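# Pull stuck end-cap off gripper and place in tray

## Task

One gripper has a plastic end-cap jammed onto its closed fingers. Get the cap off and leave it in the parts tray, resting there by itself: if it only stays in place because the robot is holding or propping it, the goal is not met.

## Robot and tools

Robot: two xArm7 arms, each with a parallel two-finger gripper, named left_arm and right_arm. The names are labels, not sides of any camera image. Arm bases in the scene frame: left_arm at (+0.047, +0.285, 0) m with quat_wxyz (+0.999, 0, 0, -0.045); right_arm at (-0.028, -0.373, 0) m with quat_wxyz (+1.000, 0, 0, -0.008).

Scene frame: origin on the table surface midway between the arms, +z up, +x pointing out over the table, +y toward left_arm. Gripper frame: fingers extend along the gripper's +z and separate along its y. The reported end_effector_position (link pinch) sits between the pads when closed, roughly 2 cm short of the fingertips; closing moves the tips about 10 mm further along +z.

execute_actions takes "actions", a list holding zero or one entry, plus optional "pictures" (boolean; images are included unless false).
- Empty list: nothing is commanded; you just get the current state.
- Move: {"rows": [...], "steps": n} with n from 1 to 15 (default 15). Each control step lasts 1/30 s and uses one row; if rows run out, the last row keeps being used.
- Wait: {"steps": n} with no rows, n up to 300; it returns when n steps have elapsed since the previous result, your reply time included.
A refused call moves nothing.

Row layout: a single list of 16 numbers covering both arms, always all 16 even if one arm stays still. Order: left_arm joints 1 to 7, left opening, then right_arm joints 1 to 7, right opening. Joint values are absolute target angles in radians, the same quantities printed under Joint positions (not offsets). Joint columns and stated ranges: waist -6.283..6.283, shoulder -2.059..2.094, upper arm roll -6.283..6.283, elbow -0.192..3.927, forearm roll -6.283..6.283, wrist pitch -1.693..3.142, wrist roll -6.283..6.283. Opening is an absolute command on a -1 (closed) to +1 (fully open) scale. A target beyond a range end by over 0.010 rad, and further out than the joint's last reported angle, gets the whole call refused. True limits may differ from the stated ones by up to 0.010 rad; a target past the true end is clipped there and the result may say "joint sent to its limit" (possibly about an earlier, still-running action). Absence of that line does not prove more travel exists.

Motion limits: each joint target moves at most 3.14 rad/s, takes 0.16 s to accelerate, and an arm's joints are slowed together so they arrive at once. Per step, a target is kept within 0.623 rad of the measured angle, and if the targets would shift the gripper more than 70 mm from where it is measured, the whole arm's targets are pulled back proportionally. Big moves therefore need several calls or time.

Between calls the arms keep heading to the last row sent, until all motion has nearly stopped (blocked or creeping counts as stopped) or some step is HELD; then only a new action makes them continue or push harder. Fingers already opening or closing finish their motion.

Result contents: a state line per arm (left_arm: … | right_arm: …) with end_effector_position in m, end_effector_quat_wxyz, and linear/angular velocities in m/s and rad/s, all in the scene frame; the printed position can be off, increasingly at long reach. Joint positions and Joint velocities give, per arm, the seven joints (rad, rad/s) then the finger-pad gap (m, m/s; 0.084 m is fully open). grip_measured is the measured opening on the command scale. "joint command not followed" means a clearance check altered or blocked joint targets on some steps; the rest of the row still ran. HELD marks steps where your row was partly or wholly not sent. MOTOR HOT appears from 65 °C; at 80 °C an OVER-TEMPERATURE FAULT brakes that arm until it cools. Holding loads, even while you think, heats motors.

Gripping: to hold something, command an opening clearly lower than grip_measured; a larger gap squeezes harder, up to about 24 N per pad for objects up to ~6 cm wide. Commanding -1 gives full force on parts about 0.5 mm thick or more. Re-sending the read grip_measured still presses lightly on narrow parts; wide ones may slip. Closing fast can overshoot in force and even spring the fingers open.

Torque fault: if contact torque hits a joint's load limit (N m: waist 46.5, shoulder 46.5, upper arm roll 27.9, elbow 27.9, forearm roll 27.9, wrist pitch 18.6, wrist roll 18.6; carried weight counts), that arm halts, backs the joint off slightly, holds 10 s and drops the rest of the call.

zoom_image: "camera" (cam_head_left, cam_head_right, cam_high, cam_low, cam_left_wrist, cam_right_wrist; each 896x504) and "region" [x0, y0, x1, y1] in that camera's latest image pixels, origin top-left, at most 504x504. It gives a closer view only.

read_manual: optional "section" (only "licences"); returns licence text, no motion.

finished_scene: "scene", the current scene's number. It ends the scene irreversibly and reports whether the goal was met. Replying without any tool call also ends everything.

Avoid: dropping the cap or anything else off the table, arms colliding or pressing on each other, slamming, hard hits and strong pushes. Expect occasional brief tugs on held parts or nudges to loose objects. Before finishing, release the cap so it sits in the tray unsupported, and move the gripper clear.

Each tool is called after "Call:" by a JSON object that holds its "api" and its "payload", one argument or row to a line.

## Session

Call:
{"api": "execute_actions", "payload": {
  "actions": []
}}

Scene clock: 0.00 s of 4700.00 s.
left_arm: end_effector_position=(+0.4096, -0.0330, +0.2819) grip_measured=-1.00 end_effector_quat_wxyz=(+0.047, +0.127, +0.983, -0.125) end_effector_velocity=(+0.000, -0.000, +0.001) end_effector_angular_velocity=(-0.000, -0.001, +0.002) | right_arm: end_effector_position=(+0.0368, -0.8704, +0.1942) grip_measured=-1.00 end_effector_quat_wxyz=(+0.719, -0.234, +0.650, +0.077) end_effector_velocity=(+0.000, +0.000, +0.000) end_effector_angular_velocity=(+0.000, +0.000, +0.000)
Joint positions: left_arm=[-0.833 -0.155  0.257  1.042 -0.151  0.986  2.803  0.   ] | right_arm=[-1.854  0.984 -0.037  1.898  1.091  2.205  0.522  0.   ]
Joint velocities: left_arm=[ 0.     0.    -0.     0.001  0.001 -0.    -0.002  0.   ] | right_arm=[-0.    -0.001  0.001 -0.001 -0.    -0.     0.001 -0.   ]
Motor temperatures (°C, as the motors report them): left_arm=[36 38 41 42 41 44 43] | right_arm=[43 40 39 39 40 42 43]

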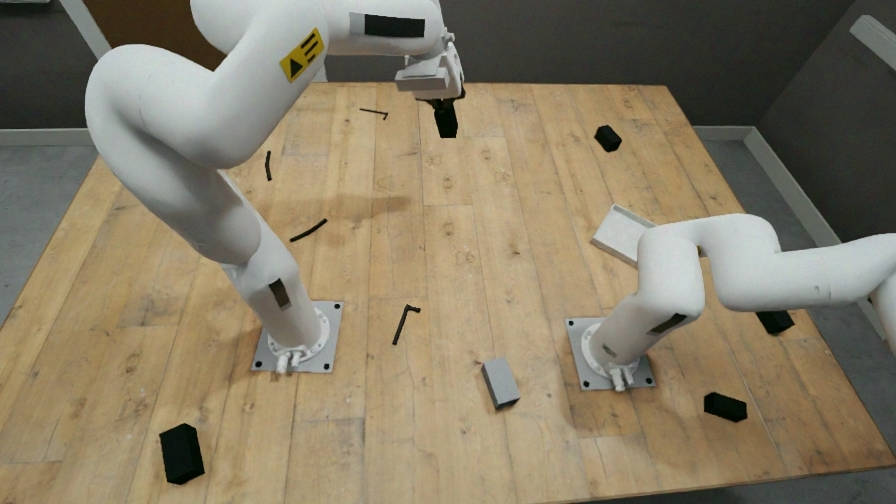

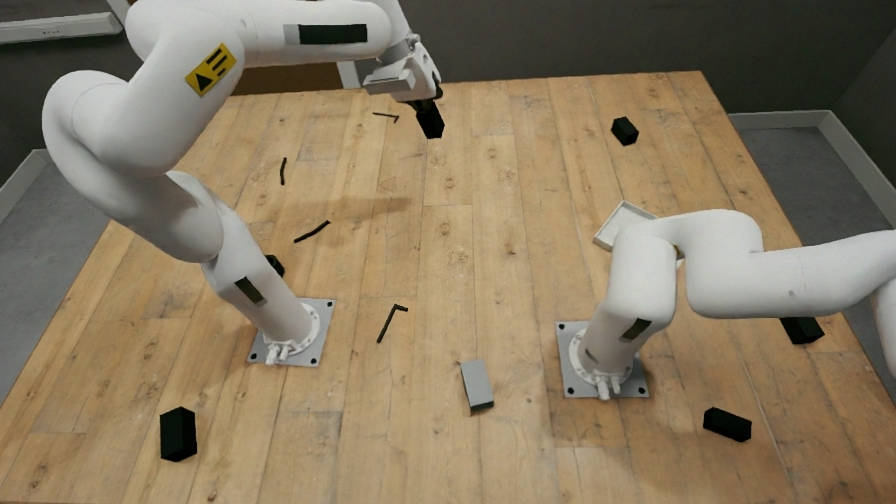

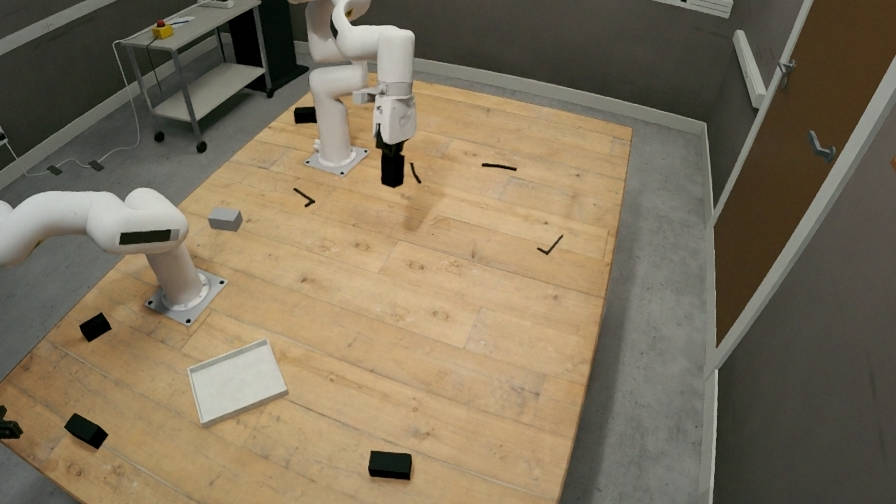

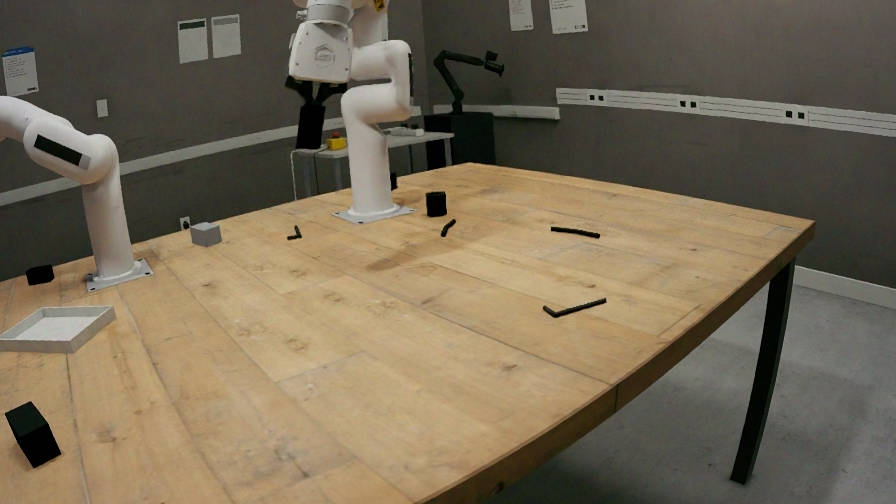

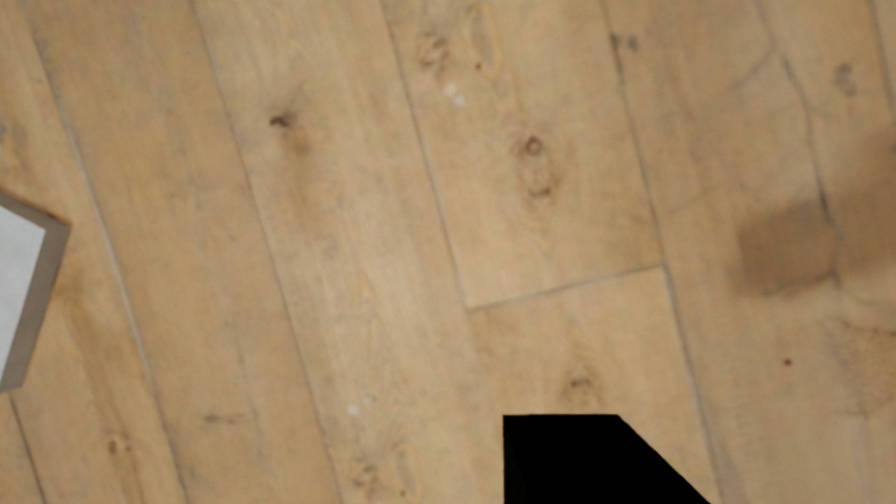

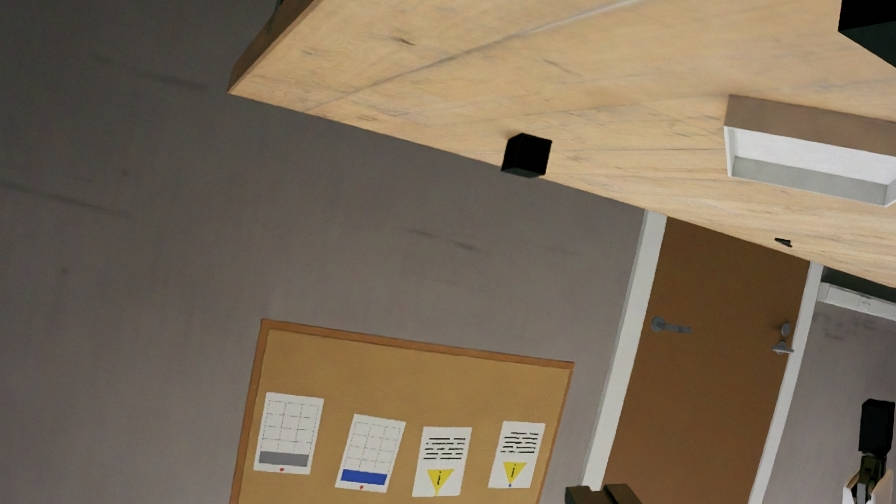

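Call:
{"api": "execute_actions", "payload": {
  "actions": [
    {"rows":[[-0.922,0,0,0.9,0,0.1,3.1416,-1,-1.5,0.4,0,1.8,0.8,2.0,1.217,1]]}
  ],
  "pictures": false
}}

Call:
{"api": "execute_actions", "payload": {
  "actions": [
    {"steps":8}
  ],
  "pictures": false
}}

Call:
{"api": "execute_actions", "payload": {
  "actions": [
    {"rows":[[-0.922,0.5,0,0.9,0,-1.171,3.1416,-1,0.221,-0.108,0,1.462,0,1.57,1.217,1]]}
  ],
  "pictures": false
}}

Call:
{"api": "execute_actions", "payload": {
  "actions": [
    {"steps":60}
  ]
}}

Scene clock: 1.83 s of 4700.00 s.
left_arm: end_effector_position=(+0.3850, -0.1923, +0.2756) grip_measured=-1.00 end_effector_quat_wxyz=(+0.285, +0.401, +0.854, -0.167) end_effector_velocity=(-0.159, -0.344, +0.095) end_effector_angular_velocity=(-0.660, -1.182, -1.110) | right_arm: end_effector_position=(+0.1440, -0.8380, +0.3110) grip_measured=+1.00 end_effector_quat_wxyz=(+0.517, -0.245, +0.794, +0.205) end_effector_velocity=(+0.217, +0.127, +0.263) end_effector_angular_velocity=(-0.135, +1.168, +0.085)
Joint positions: left_arm=[-0.908 -0.025  0.042  0.924 -0.025  0.276  3.085  0.   ] | right_arm=[-1.608  0.579 -0.01   1.831  0.89   2.064  0.997  0.084]
Joint velocities: left_arm=[-0.15   0.251 -0.429 -0.235  0.245 -1.702  0.544  0.   ] | right_arm=[ 0.553 -0.914  0.057 -0.153 -0.454 -0.319  1.104  0.001]
Motor temperatures (°C, as the motors report them): left_arm=[36 39 41 43 41 44 43] | right_arm=[43 40 40 39 40 42 43]
Steps of this call (steps 1 to 40: nothing new was sent; steps 41 to 55: all 15 steps of this action). Readings (joint positions):
41: left_arm=[-0.833 -0.154 0.257 1.042 -0.151 0.986 2.803] | right_arm=[-1.853 0.984 -0.037 1.898 1.091 2.205 0.523]
42: left_arm=[-0.834 -0.153 0.255 1.041 -0.149 0.978 2.807] | right_arm=[-1.851 0.980 -0.037 1.896 1.087 2.202 0.530]
44: left_arm=[-0.840 -0.140 0.234 1.029 -0.134 0.913 2.842] | right_arm=[-1.823 0.935 -0.040 1.880 1.059 2.182 0.589]
48: left_arm=[-0.872 -0.088 0.146 0.981 -0.088 0.702 2.944] | right_arm=[-1.738 0.794 -0.023 1.869 0.998 2.139 0.736]
55: the state above

Scene clock: 2.10 s of 4700.00 s.
left_arm: end_effector_position=(+0.3681, -0.2243, +0.2873) grip_measured=-1.00 end_effector_quat_wxyz=(+0.340, +0.445, +0.807, -0.188) end_effector_velocity=(+0.017, +0.004, +0.013) end_effector_angular_velocity=(-0.034, -0.037, +0.015) | right_arm: end_effector_position=(+0.1835, -0.8095, +0.3634) grip_measured=+1.00 end_effector_quat_wxyz=(+0.426, -0.233, +0.849, +0.209) end_effector_velocity=(-0.001, +0.009, -0.001) end_effector_angular_velocity=(+0.039, +0.169, -0.091)
Joint positions: left_arm=[-0.921 -0.001  0.002  0.901 -0.001  0.103  3.141  0.   ] | right_arm=[-1.503  0.403  0.002  1.805  0.805  2.004  1.207  0.084]
Joint velocities: left_arm=[ 0.011 -0.001  0.016  0.002  0.004 -0.045  0.014  0.   ] | right_arm=[ 0.049 -0.076 -0.03  -0.057 -0.068 -0.052  0.157  0.   ]
Motor temperatures (°C, as the motors report them): left_arm=[36 39 41 43 41 44 43] | right_arm=[43 40 40 39 40 42 43]
Steps of this call (steps 1 to 8: the robot went on to your last target). Readings (joint positions):
1: left_arm=[-0.912 -0.017 0.028 0.917 -0.017 0.222 3.102] | right_arm=[-1.590 0.549 -0.009 1.826 0.875 2.053 1.034]
2: left_arm=[-0.917 -0.011 0.017 0.910 -0.011 0.179 3.116] | right_arm=[-1.572 0.519 -0.007 1.821 0.860 2.042 1.071]
4: left_arm=[-0.922 -0.003 0.003 0.903 -0.003 0.126 3.133] | right_arm=[-1.536 0.460 -0.003 1.811 0.831 2.022 1.142]
8: the state above

Scene clock: 2.60 s of 4700.00 s.
left_arm: end_effector_position=(+0.3948, -0.2698, +0.2254) grip_measured=-1.00 end_effector_quat_wxyz=(+0.518, +0.390, +0.705, -0.287) end_effector_velocity=(-0.007, +0.006, +0.412) end_effector_angular_velocity=(-1.928, -1.203, -0.004) | right_arm: end_effector_position=(+0.2839, -0.6974, +0.3606) grip_measured=+1.00 end_effector_quat_wxyz=(+0.151, -0.448, +0.872, +0.131) end_effector_velocity=(+0.228, +0.272, +0.032) end_effector_angular_velocity=(-0.812, +0.349, +1.109)
Joint positions: left_arm=[-0.922  0.462  0.     0.897 -0.    -0.833  3.142  0.   ] | right_arm=[-0.979  0.086  0.001  1.59   0.33   1.734  1.215  0.084]
Joint velocities: left_arm=[-0.002  0.48  -0.003  0.017 -0.    -2.736 -0.001  0.   ] | right_arm=[ 1.187 -0.431 -0.006 -0.282 -0.727 -0.362  0.004 -0.   ]
Motor temperatures (°C, as the motors report them): left_arm=[36 39 41 43 41 44 43] | right_arm=[43 40 40 40 40 42 43]
Steps of this call (steps 1 to 15: all 15 steps of this action). Readings (joint positions):
1: left_arm=[-0.921 -0.001 0.002 0.901 -0.001 0.102 3.141] | right_arm=[-1.502 0.401 0.001 1.802 0.802 2.002 1.211]
2: left_arm=[-0.921 0.003 0.002 0.901 -0.001 0.093 3.141] | right_arm=[-1.496 0.398 -0.003 1.796 0.794 1.995 1.212]
4: left_arm=[-0.921 0.049 0.002 0.907 -0.000 0.026 3.141] | right_arm=[-1.443 0.356 -0.013 1.757 0.731 1.951 1.213]
8: left_arm=[-0.921 0.218 0.002 0.898 -0.000 -0.196 3.141] | right_arm=[-1.270 0.228 0.003 1.684 0.569 1.853 1.213]
15: the state above

Scene clock: 4.60 s of 4700.00 s.
left_arm: end_effector_position=(+0.3881, -0.2598, +0.2897) grip_measured=-1.00 end_effector_quat_wxyz=(+0.619, +0.343, +0.618, -0.343) end_effector_velocity=(-0.000, -0.000, -0.000) end_effector_angular_velocity=(-0.000, +0.001, -0.000) | right_arm: end_effector_position=(+0.4022, -0.2834, +0.3897) grip_measured=+1.00 end_effector_quat_wxyz=(+0.000, +0.875, -0.485, -0.000) end_effector_velocity=(-0.001, +0.000, -0.001) end_effector_angular_velocity=(-0.001, +0.003, -0.001)
Joint positions: left_arm=[-0.922  0.5   -0.     0.9   -0.    -1.171  3.142  0.   ] | right_arm=[ 0.221 -0.108 -0.     1.462 -0.     1.57   1.217  0.084]
Joint velocities: left_arm=[-0.    -0.    -0.    -0.001  0.     0.    -0.001  0.   ] | right_arm=[ 0.001  0.     0.    -0.001 -0.     0.002  0.002  0.   ]
Motor temperatures (°C, as the motors report them): left_arm=[36 39 41 43 41 44 43] | right_arm=[43 40 40 41 40 42 43]
Steps of this call (steps 1 to 60: the robot went on to your last target). Readings (joint positions):
1: left_arm=[-0.922 0.475 0.000 0.898 -0.000 -0.921 3.142] | right_arm=[-0.940 0.073 0.001 1.581 0.306 1.722 1.215]
2: left_arm=[-0.922 0.484 0.000 0.899 -0.000 -0.997 3.142] | right_arm=[-0.901 0.060 0.000 1.573 0.285 1.712 1.215]
4: left_arm=[-0.922 0.494 0.000 0.901 -0.000 -1.107 3.142] | right_arm=[-0.825 0.038 0.000 1.558 0.248 1.693 1.215]
8: left_arm=[-0.922 0.497 -0.000 0.901 -0.000 -1.165 3.142] | right_arm=[-0.678 0.004 0.000 1.535 0.189 1.664 1.216]
60: the state above
All arms were judged still, so your last target was given up. Only a new action makes them travel on or press farther. Fingers that are still opening or closing keep moving.

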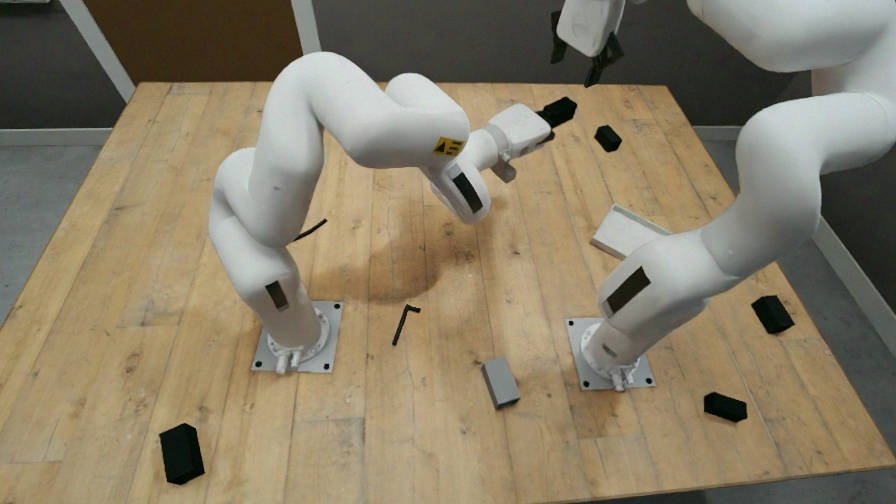

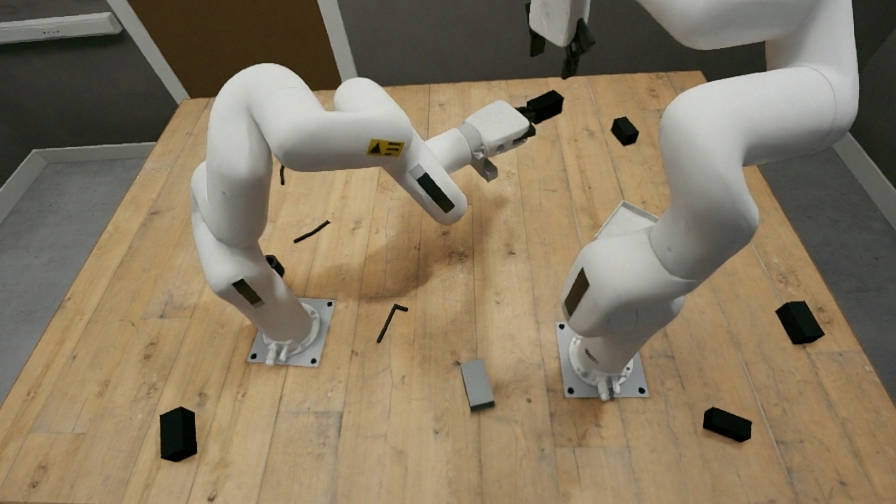

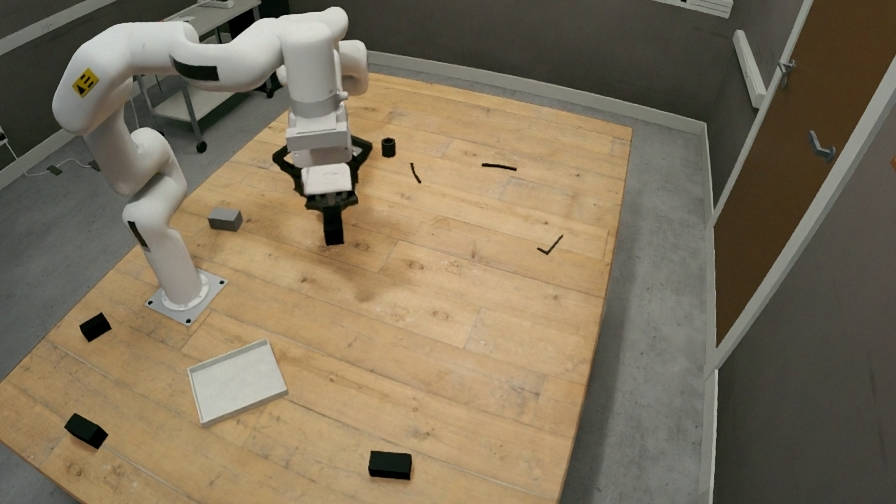

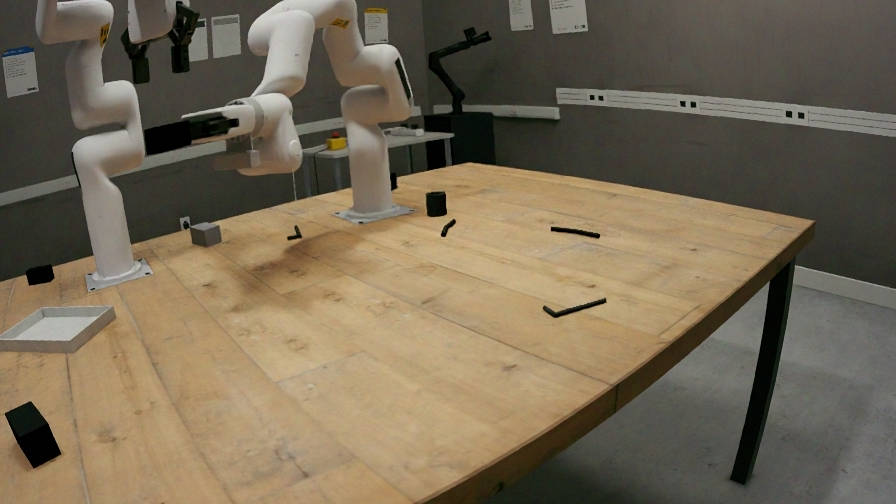

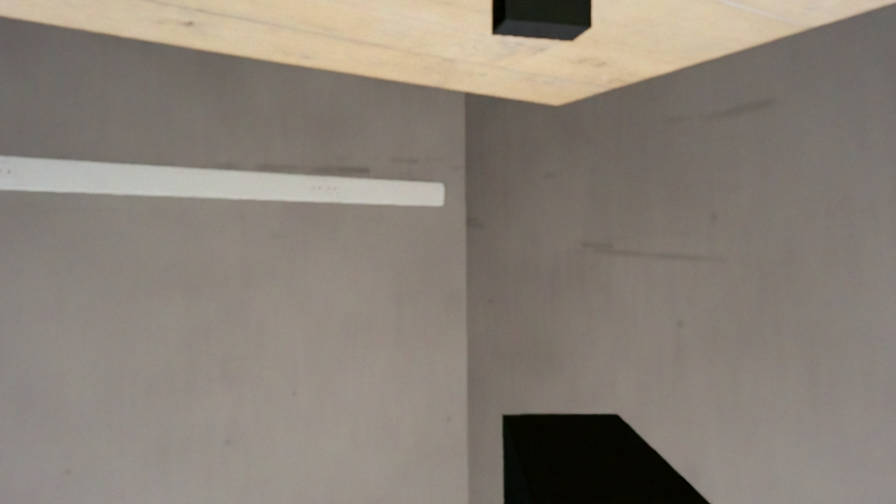

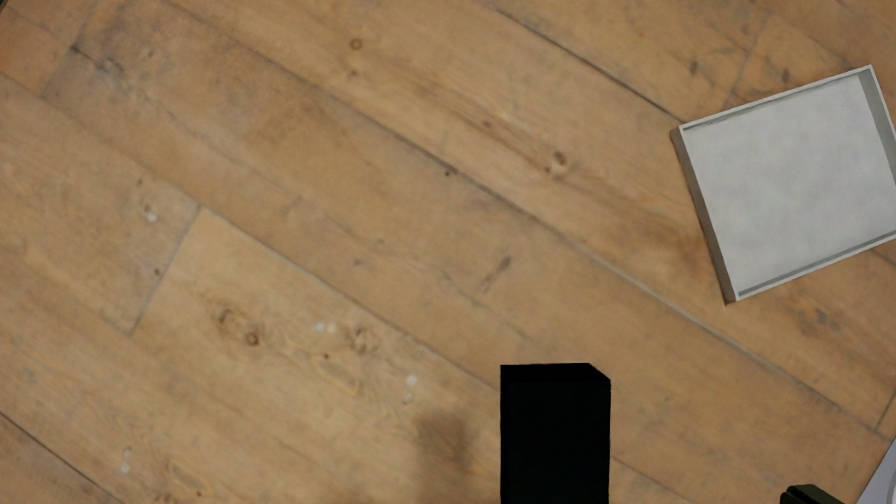

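Call:
{"api": "execute_actions", "payload": {
  "actions": [
    {"rows":[[-0.916,0.5,0,0.9,0,-1.171,3.1416,-1,0.221,-0.135,0,1.148,0,1.283,1.217,1]]}
  ]
}}

Scene clock: 6.17 s of 4700.00 s.
left_arm: end_effector_position=(+0.3913, -0.2577, +0.2897) grip_measured=-1.00 end_effector_quat_wxyz=(+0.620, +0.341, +0.619, -0.341) end_effector_velocity=(+0.000, +0.000, +0.000) end_effector_angular_velocity=(+0.001, -0.001, +0.000) | right_arm: end_effector_position=(+0.4026, -0.2833, +0.2919) grip_measured=+1.00 end_effector_quat_wxyz=(-0.001, +0.875, -0.485, +0.001) end_effector_velocity=(+0.005, +0.001, +0.007) end_effector_angular_velocity=(+0.009, -0.042, +0.000)
Joint positions: left_arm=[-0.916  0.5   -0.     0.9    0.    -1.171  3.142  0.   ] | right_arm=[ 0.221 -0.136 -0.     1.152  0.     1.285  1.217  0.084]
Joint velocities: left_arm=[ 0.    -0.     0.001  0.     0.001  0.     0.     0.   ] | right_arm=[-0.001 -0.02   0.    -0.008  0.    -0.032 -0.001  0.   ]
Motor temperatures (°C, as the motors report them): left_arm=[36 39 41 43 41 44 43] | right_arm=[43 40 40 41 40 42 43]
Steps of this call (steps 1 to 32: nothing new was sent; steps 33 to 47: all 15 steps of this action). Readings (joint positions):
33: left_arm=[-0.922 0.500 -0.000 0.900 0.000 -1.171 3.142] | right_arm=[0.221 -0.108 0.000 1.462 -0.000 1.570 1.217]
34: left_arm=[-0.921 0.500 -0.000 0.900 0.000 -1.171 3.142] | right_arm=[0.221 -0.109 0.000 1.456 -0.000 1.562 1.217]
36: left_arm=[-0.918 0.500 -0.000 0.900 0.000 -1.171 3.142] | right_arm=[0.221 -0.118 0.000 1.399 0.000 1.504 1.217]
40: left_arm=[-0.916 0.500 0.000 0.900 -0.000 -1.171 3.142] | right_arm=[0.221 -0.125 -0.000 1.218 -0.000 1.353 1.217]
47: the state above

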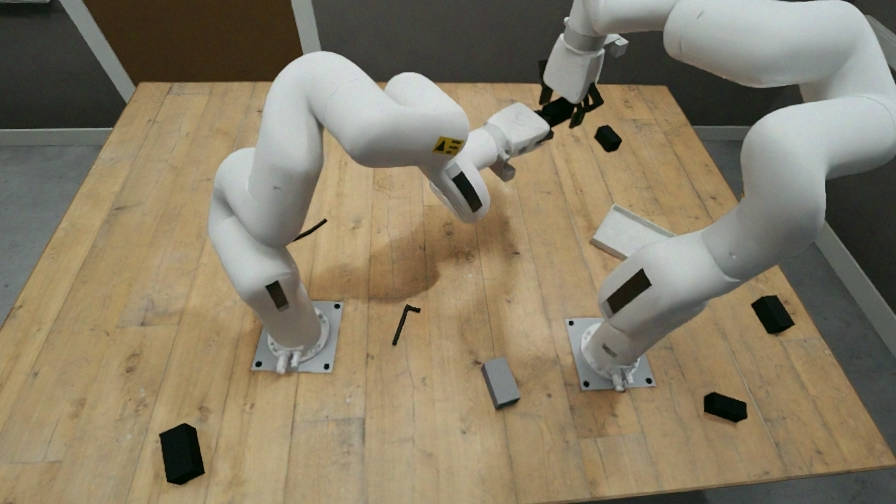

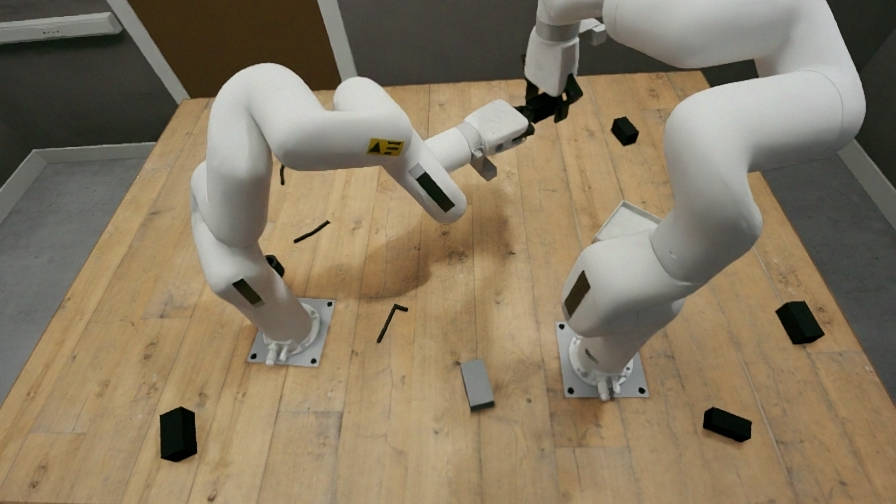

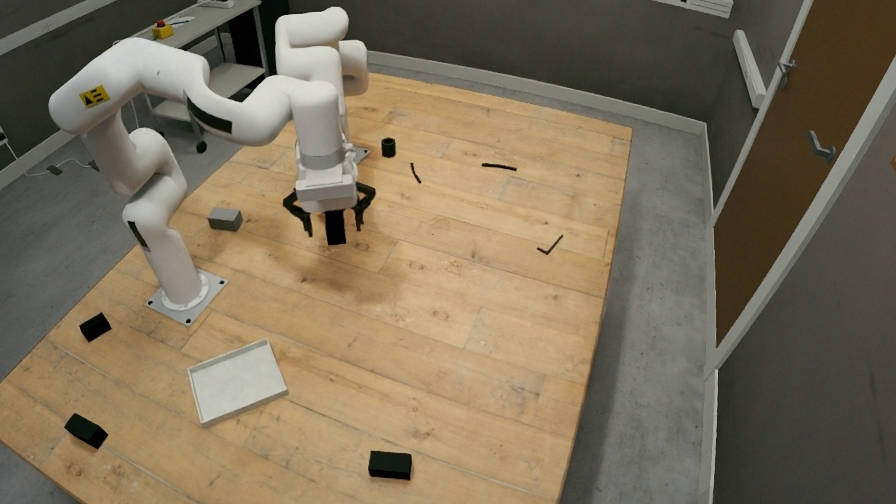

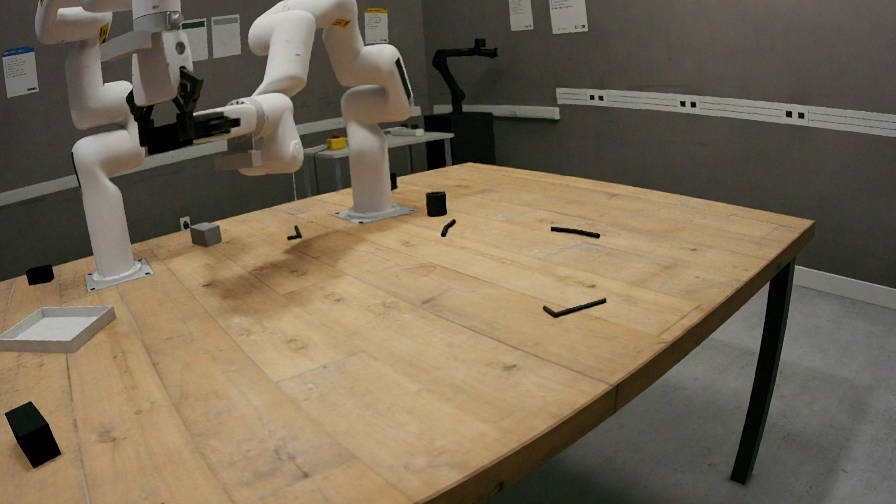

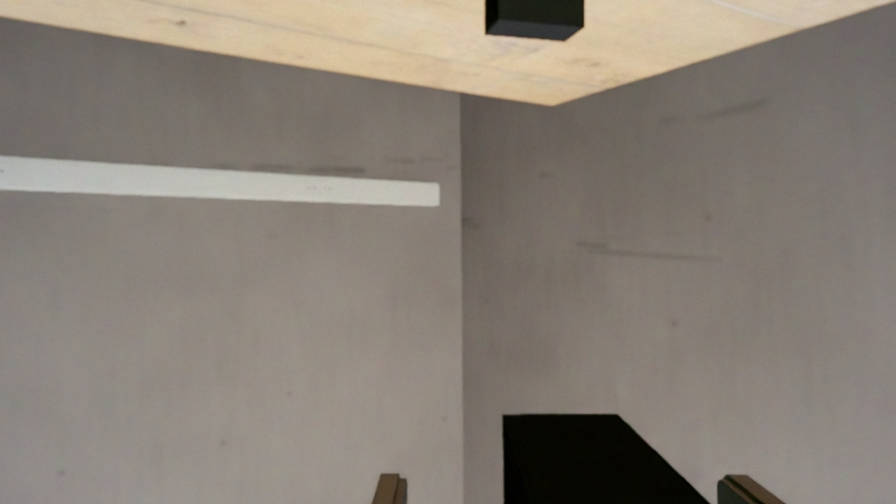

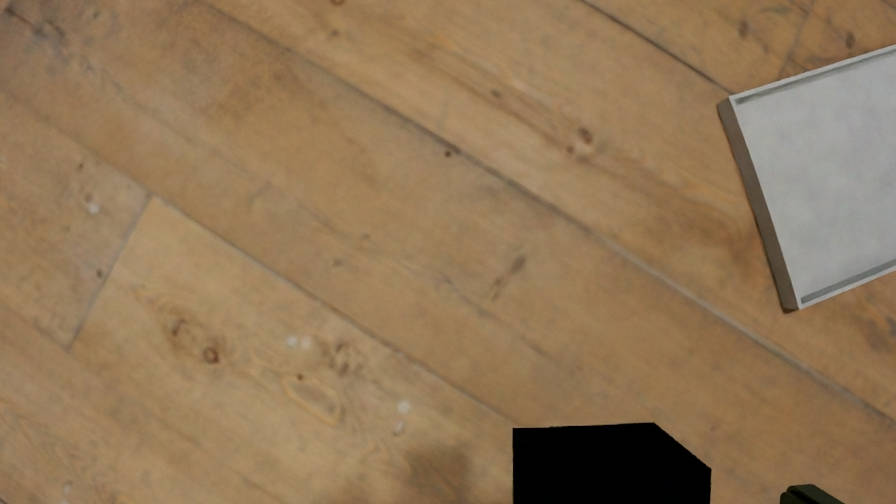

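Call:
{"api": "execute_actions", "payload": {
  "actions": [
    {"rows":[[-0.917,0.5,0,0.9,0,-1.171,3.1416,-1,0.221,-0.135,0,1.13,0,1.265,1.217,0.2]],"steps":8}
  ],
  "pictures": false
}}

Call:
{"api": "execute_actions", "payload": {
  "actions": [
    {"rows":[[-0.917,0.5,0,0.9,0,-1.171,3.1416,-1,0.221,-0.135,0,1.13,0,1.265,1.217,-1]],"steps":12}
  ],
  "pictures": false
}}

Call:
{"api": "execute_actions", "payload": {
  "actions": [
    {"rows":[[-0.917,0.46,0,0.824,0,-1.207,3.1416,-1,0.221,-0.135,0,1.13,0,1.265,1.217,-1]],"steps":10}
  ],
  "pictures": false
}}

Call:
{"api": "execute_actions", "payload": {
  "actions": [
    {"rows":[[-0.917,0.35,0,0.613,0,-1.308,3.1416,-1,0.221,-0.135,0,1.13,0,1.265,1.217,-1]]}
  ]
}}

Scene clock: 7.93 s of 4700.00 s.
left_arm: end_effector_position=(+0.3908, -0.2581, +0.2897) grip_measured=-1.00 end_effector_quat_wxyz=(+0.619, +0.341, +0.619, -0.341) end_effector_velocity=(-0.000, +0.000, -0.001) end_effector_angular_velocity=(+0.001, +0.000, -0.001) | right_arm: end_effector_position=(+0.4014, -0.2836, +0.2836) grip_measured=+0.21 end_effector_quat_wxyz=(+0.000, +0.875, -0.485, -0.000) end_effector_velocity=(+0.003, +0.001, +0.002) end_effector_angular_velocity=(+0.004, -0.018, +0.000)
Joint positions: left_arm=[-0.917  0.5   -0.     0.9    0.    -1.171  3.142  0.   ] | right_arm=[ 0.221 -0.135  0.     1.13  -0.     1.266  1.217  0.053]
Joint velocities: left_arm=[-0.     0.001  0.001 -0.     0.002  0.    -0.001  0.   ] | right_arm=[-0.    -0.005  0.001 -0.004  0.    -0.017  0.    -0.012]
Motor temperatures (°C, as the motors report them): left_arm=[36 39 41 44 41 44 43] | right_arm=[43 40 40 42 40 42 43]
Steps of this call (steps 1 to 15: the robot went on to your last target; steps 16 to 45: nothing new was sent; steps 46 to 53: all 8 steps of this action). Readings (joint positions):
46: left_arm=[-0.916 0.500 0.000 0.900 -0.000 -1.171 3.142] | right_arm=[0.221 -0.135 0.000 1.148 -0.000 1.283 1.217]
47: left_arm=[-0.916 0.500 0.000 0.900 -0.000 -1.171 3.142] | right_arm=[0.221 -0.135 0.000 1.145 0.000 1.279 1.217]
49: left_arm=[-0.917 0.500 0.000 0.900 -0.000 -1.171 3.142] | right_arm=[0.221 -0.135 -0.000 1.137 0.000 1.272 1.217]
53: the state above

Scene clock: 8.33 s of 4700.00 s.
left_arm: end_effector_position=(+0.3895, -0.2588, +0.2896) grip_measured=-1.00 end_effector_quat_wxyz=(+0.619, +0.342, +0.619, -0.342) end_effector_velocity=(+0.001, +0.000, +0.001) end_effector_angular_velocity=(-0.001, -0.000, +0.003) | right_arm: end_effector_position=(+0.4020, -0.2833, +0.2841) grip_measured=-0.24 end_effector_quat_wxyz=(-0.001, +0.875, -0.485, +0.001) end_effector_velocity=(+0.000, -0.000, +0.000) end_effector_angular_velocity=(+0.000, -0.001, -0.001)
Joint positions: left_arm=[-0.918  0.5   -0.001  0.9    0.001 -1.171  3.142  0.   ] | right_arm=[ 0.221 -0.135  0.     1.131  0.     1.264  1.217  0.034]
Joint velocities: left_arm=[ 0.001  0.     0.001  0.002 -0.002  0.001  0.     0.   ] | right_arm=[-0.    -0.001 -0.    -0.    -0.    -0.001  0.001 -0.   ]
Motor temperatures (°C, as the motors report them): left_arm=[36 39 41 44 41 44 43] | right_arm=[43 40 40 42 40 42 43]
Steps of this call (steps 1 to 12: all 12 steps of this action). Readings (joint positions):
1: left_arm=[-0.917 0.500 -0.000 0.900 0.000 -1.171 3.142] | right_arm=[0.221 -0.135 0.000 1.130 -0.000 1.266 1.217]
2: left_arm=[-0.917 0.500 -0.000 0.900 0.000 -1.171 3.142] | right_arm=[0.221 -0.135 0.000 1.130 0.000 1.265 1.217]
4: left_arm=[-0.918 0.500 -0.002 0.900 0.001 -1.171 3.142] | right_arm=[0.221 -0.135 0.000 1.131 -0.000 1.264 1.217]
8: left_arm=[-0.918 0.500 -0.001 0.900 0.001 -1.171 3.142] | right_arm=[0.221 -0.135 0.000 1.131 0.000 1.264 1.217]
12: the state above

Scene clock: 8.67 s of 4700.00 s.
left_arm: end_effector_position=(+0.3794, -0.2420, +0.2899) grip_measured=-1.00 end_effector_quat_wxyz=(+0.619, +0.342, +0.619, -0.342) end_effector_velocity=(+0.004, +0.008, -0.001) end_effector_angular_velocity=(+0.003, -0.004, +0.013) | right_arm: end_effector_position=(+0.4024, -0.2855, +0.2840) grip_measured=-0.24 end_effector_quat_wxyz=(-0.000, +0.874, -0.487, +0.001) end_effector_velocity=(-0.001, -0.000, -0.001) end_effector_angular_velocity=(-0.002, +0.003, -0.001)
Joint positions: left_arm=[-0.918  0.46  -0.001  0.825  0.    -1.207  3.142  0.   ] | right_arm=[ 0.22  -0.135 -0.003  1.131 -0.001  1.264  1.217  0.034]
Joint velocities: left_arm=[ 0.004 -0.007  0.008 -0.017 -0.002 -0.01   0.002  0.   ] | right_arm=[-0.003  0.     0.003 -0.002 -0.     0.002  0.002 -0.   ]
Motor temperatures (°C, as the motors report them): left_arm=[36 39 41 44 41 44 43] | right_arm=[43 40 40 42 40 42 43]
Steps of this call (steps 1 to 10: all 10 steps of this action). Readings (joint positions):
1: left_arm=[-0.918 0.500 -0.001 0.900 0.001 -1.171 3.142] | right_arm=[0.221 -0.135 0.000 1.131 0.000 1.264 1.217]
2: left_arm=[-0.918 0.497 -0.001 0.894 0.001 -1.174 3.142] | right_arm=[0.221 -0.135 0.001 1.131 0.001 1.265 1.217]
4: left_arm=[-0.917 0.480 -0.001 0.862 0.000 -1.188 3.141] | right_arm=[0.224 -0.136 0.007 1.130 0.003 1.266 1.217]
8: left_arm=[-0.918 0.462 -0.001 0.827 0.001 -1.205 3.141] | right_arm=[0.221 -0.135 -0.001 1.130 -0.000 1.264 1.217]
10: the state above

Scene clock: 9.17 s of 4700.00 s.
left_arm: end_effector_position=(+0.3500, -0.1925, +0.2900) grip_measured=-1.00 end_effector_quat_wxyz=(+0.620, +0.341, +0.619, -0.341) end_effector_velocity=(-0.004, -0.000, -0.002) end_effector_angular_velocity=(+0.004, +0.004, -0.007) | right_arm: end_effector_position=(+0.4015, -0.2838, +0.2836) grip_measured=-0.24 end_effector_quat_wxyz=(+0.000, +0.875, -0.485, -0.000) end_effector_velocity=(+0.000, +0.001, +0.000) end_effector_angular_velocity=(+0.001, -0.001, +0.001)
Joint positions: left_arm=[-0.917  0.351  0.     0.615 -0.    -1.308  3.142  0.   ] | right_arm=[ 0.221 -0.135 -0.     1.13  -0.     1.265  1.217  0.034]
Joint velocities: left_arm=[-0.002 -0.    -0.003 -0.007  0.002 -0.002 -0.001  0.   ] | right_arm=[ 0.    -0.     0.002 -0.     0.001 -0.001  0.001 -0.   ]
Motor temperatures (°C, as the motors report them): left_arm=[36 39 41 44 41 44 43] | right_arm=[43 40 40 43 40 42 43]
Steps of this call (steps 1 to 15: all 15 steps of this action). Readings (joint positions):
1: left_arm=[-0.917 0.460 -0.001 0.824 0.000 -1.207 3.142] | right_arm=[0.220 -0.135 -0.003 1.131 -0.001 1.264 1.217]
2: left_arm=[-0.917 0.457 -0.001 0.818 0.000 -1.211 3.142] | right_arm=[0.220 -0.135 -0.002 1.131 -0.001 1.264 1.217]
4: left_arm=[-0.916 0.426 0.002 0.758 -0.001 -1.240 3.142] | right_arm=[0.220 -0.135 -0.002 1.130 -0.001 1.266 1.217]
8: left_arm=[-0.915 0.357 0.003 0.626 -0.001 -1.300 3.142] | right_arm=[0.220 -0.135 -0.002 1.128 -0.001 1.266 1.217]
15: the state above

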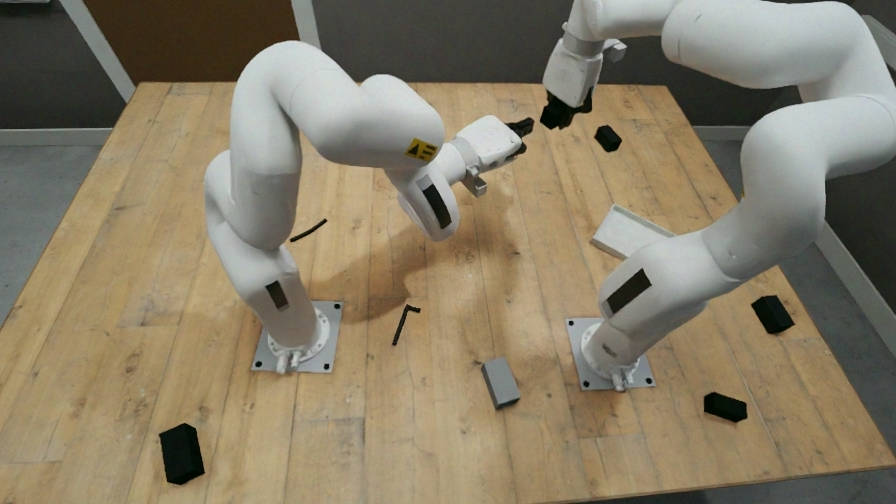

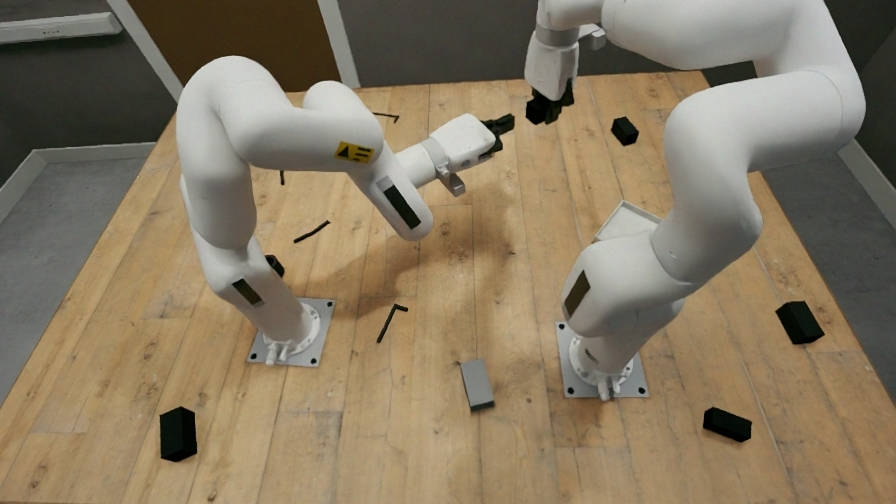

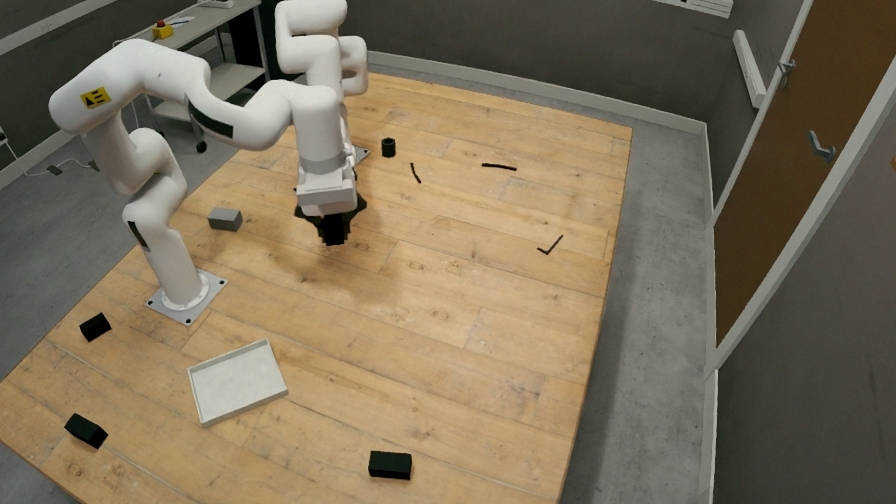

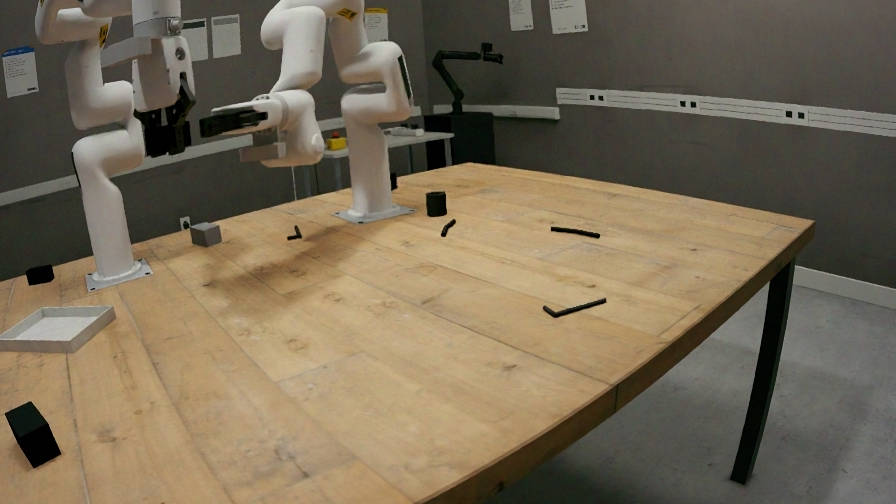

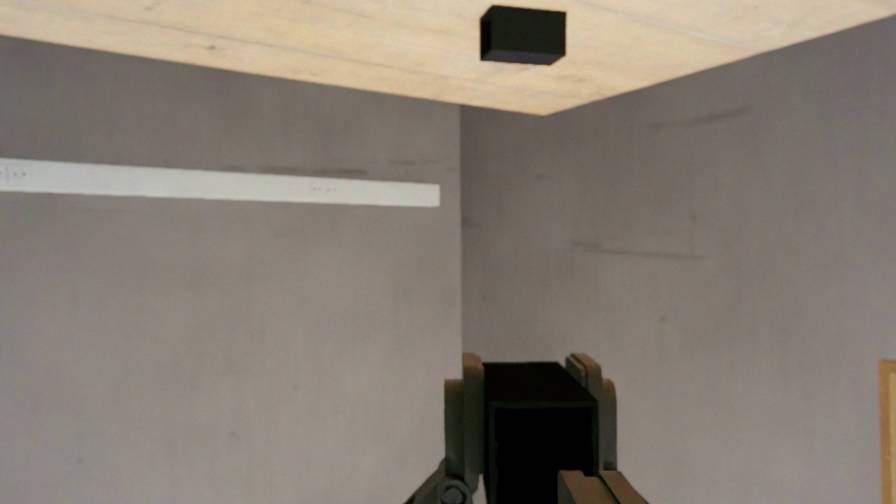

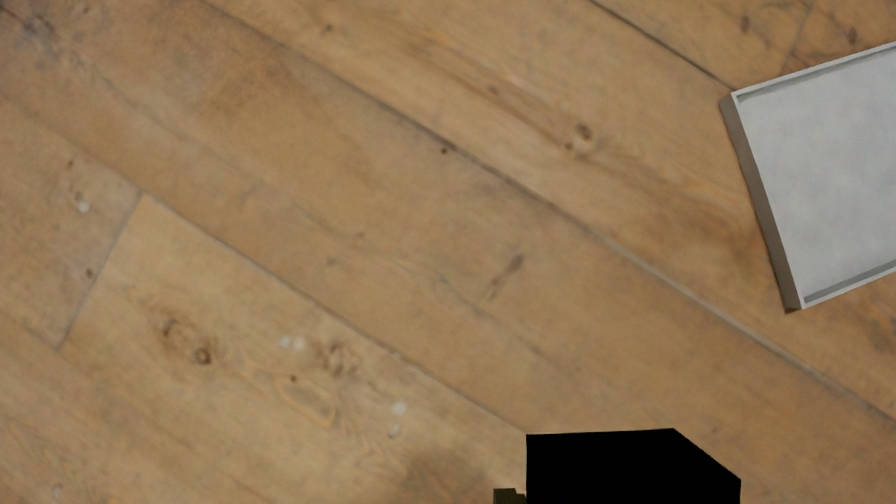

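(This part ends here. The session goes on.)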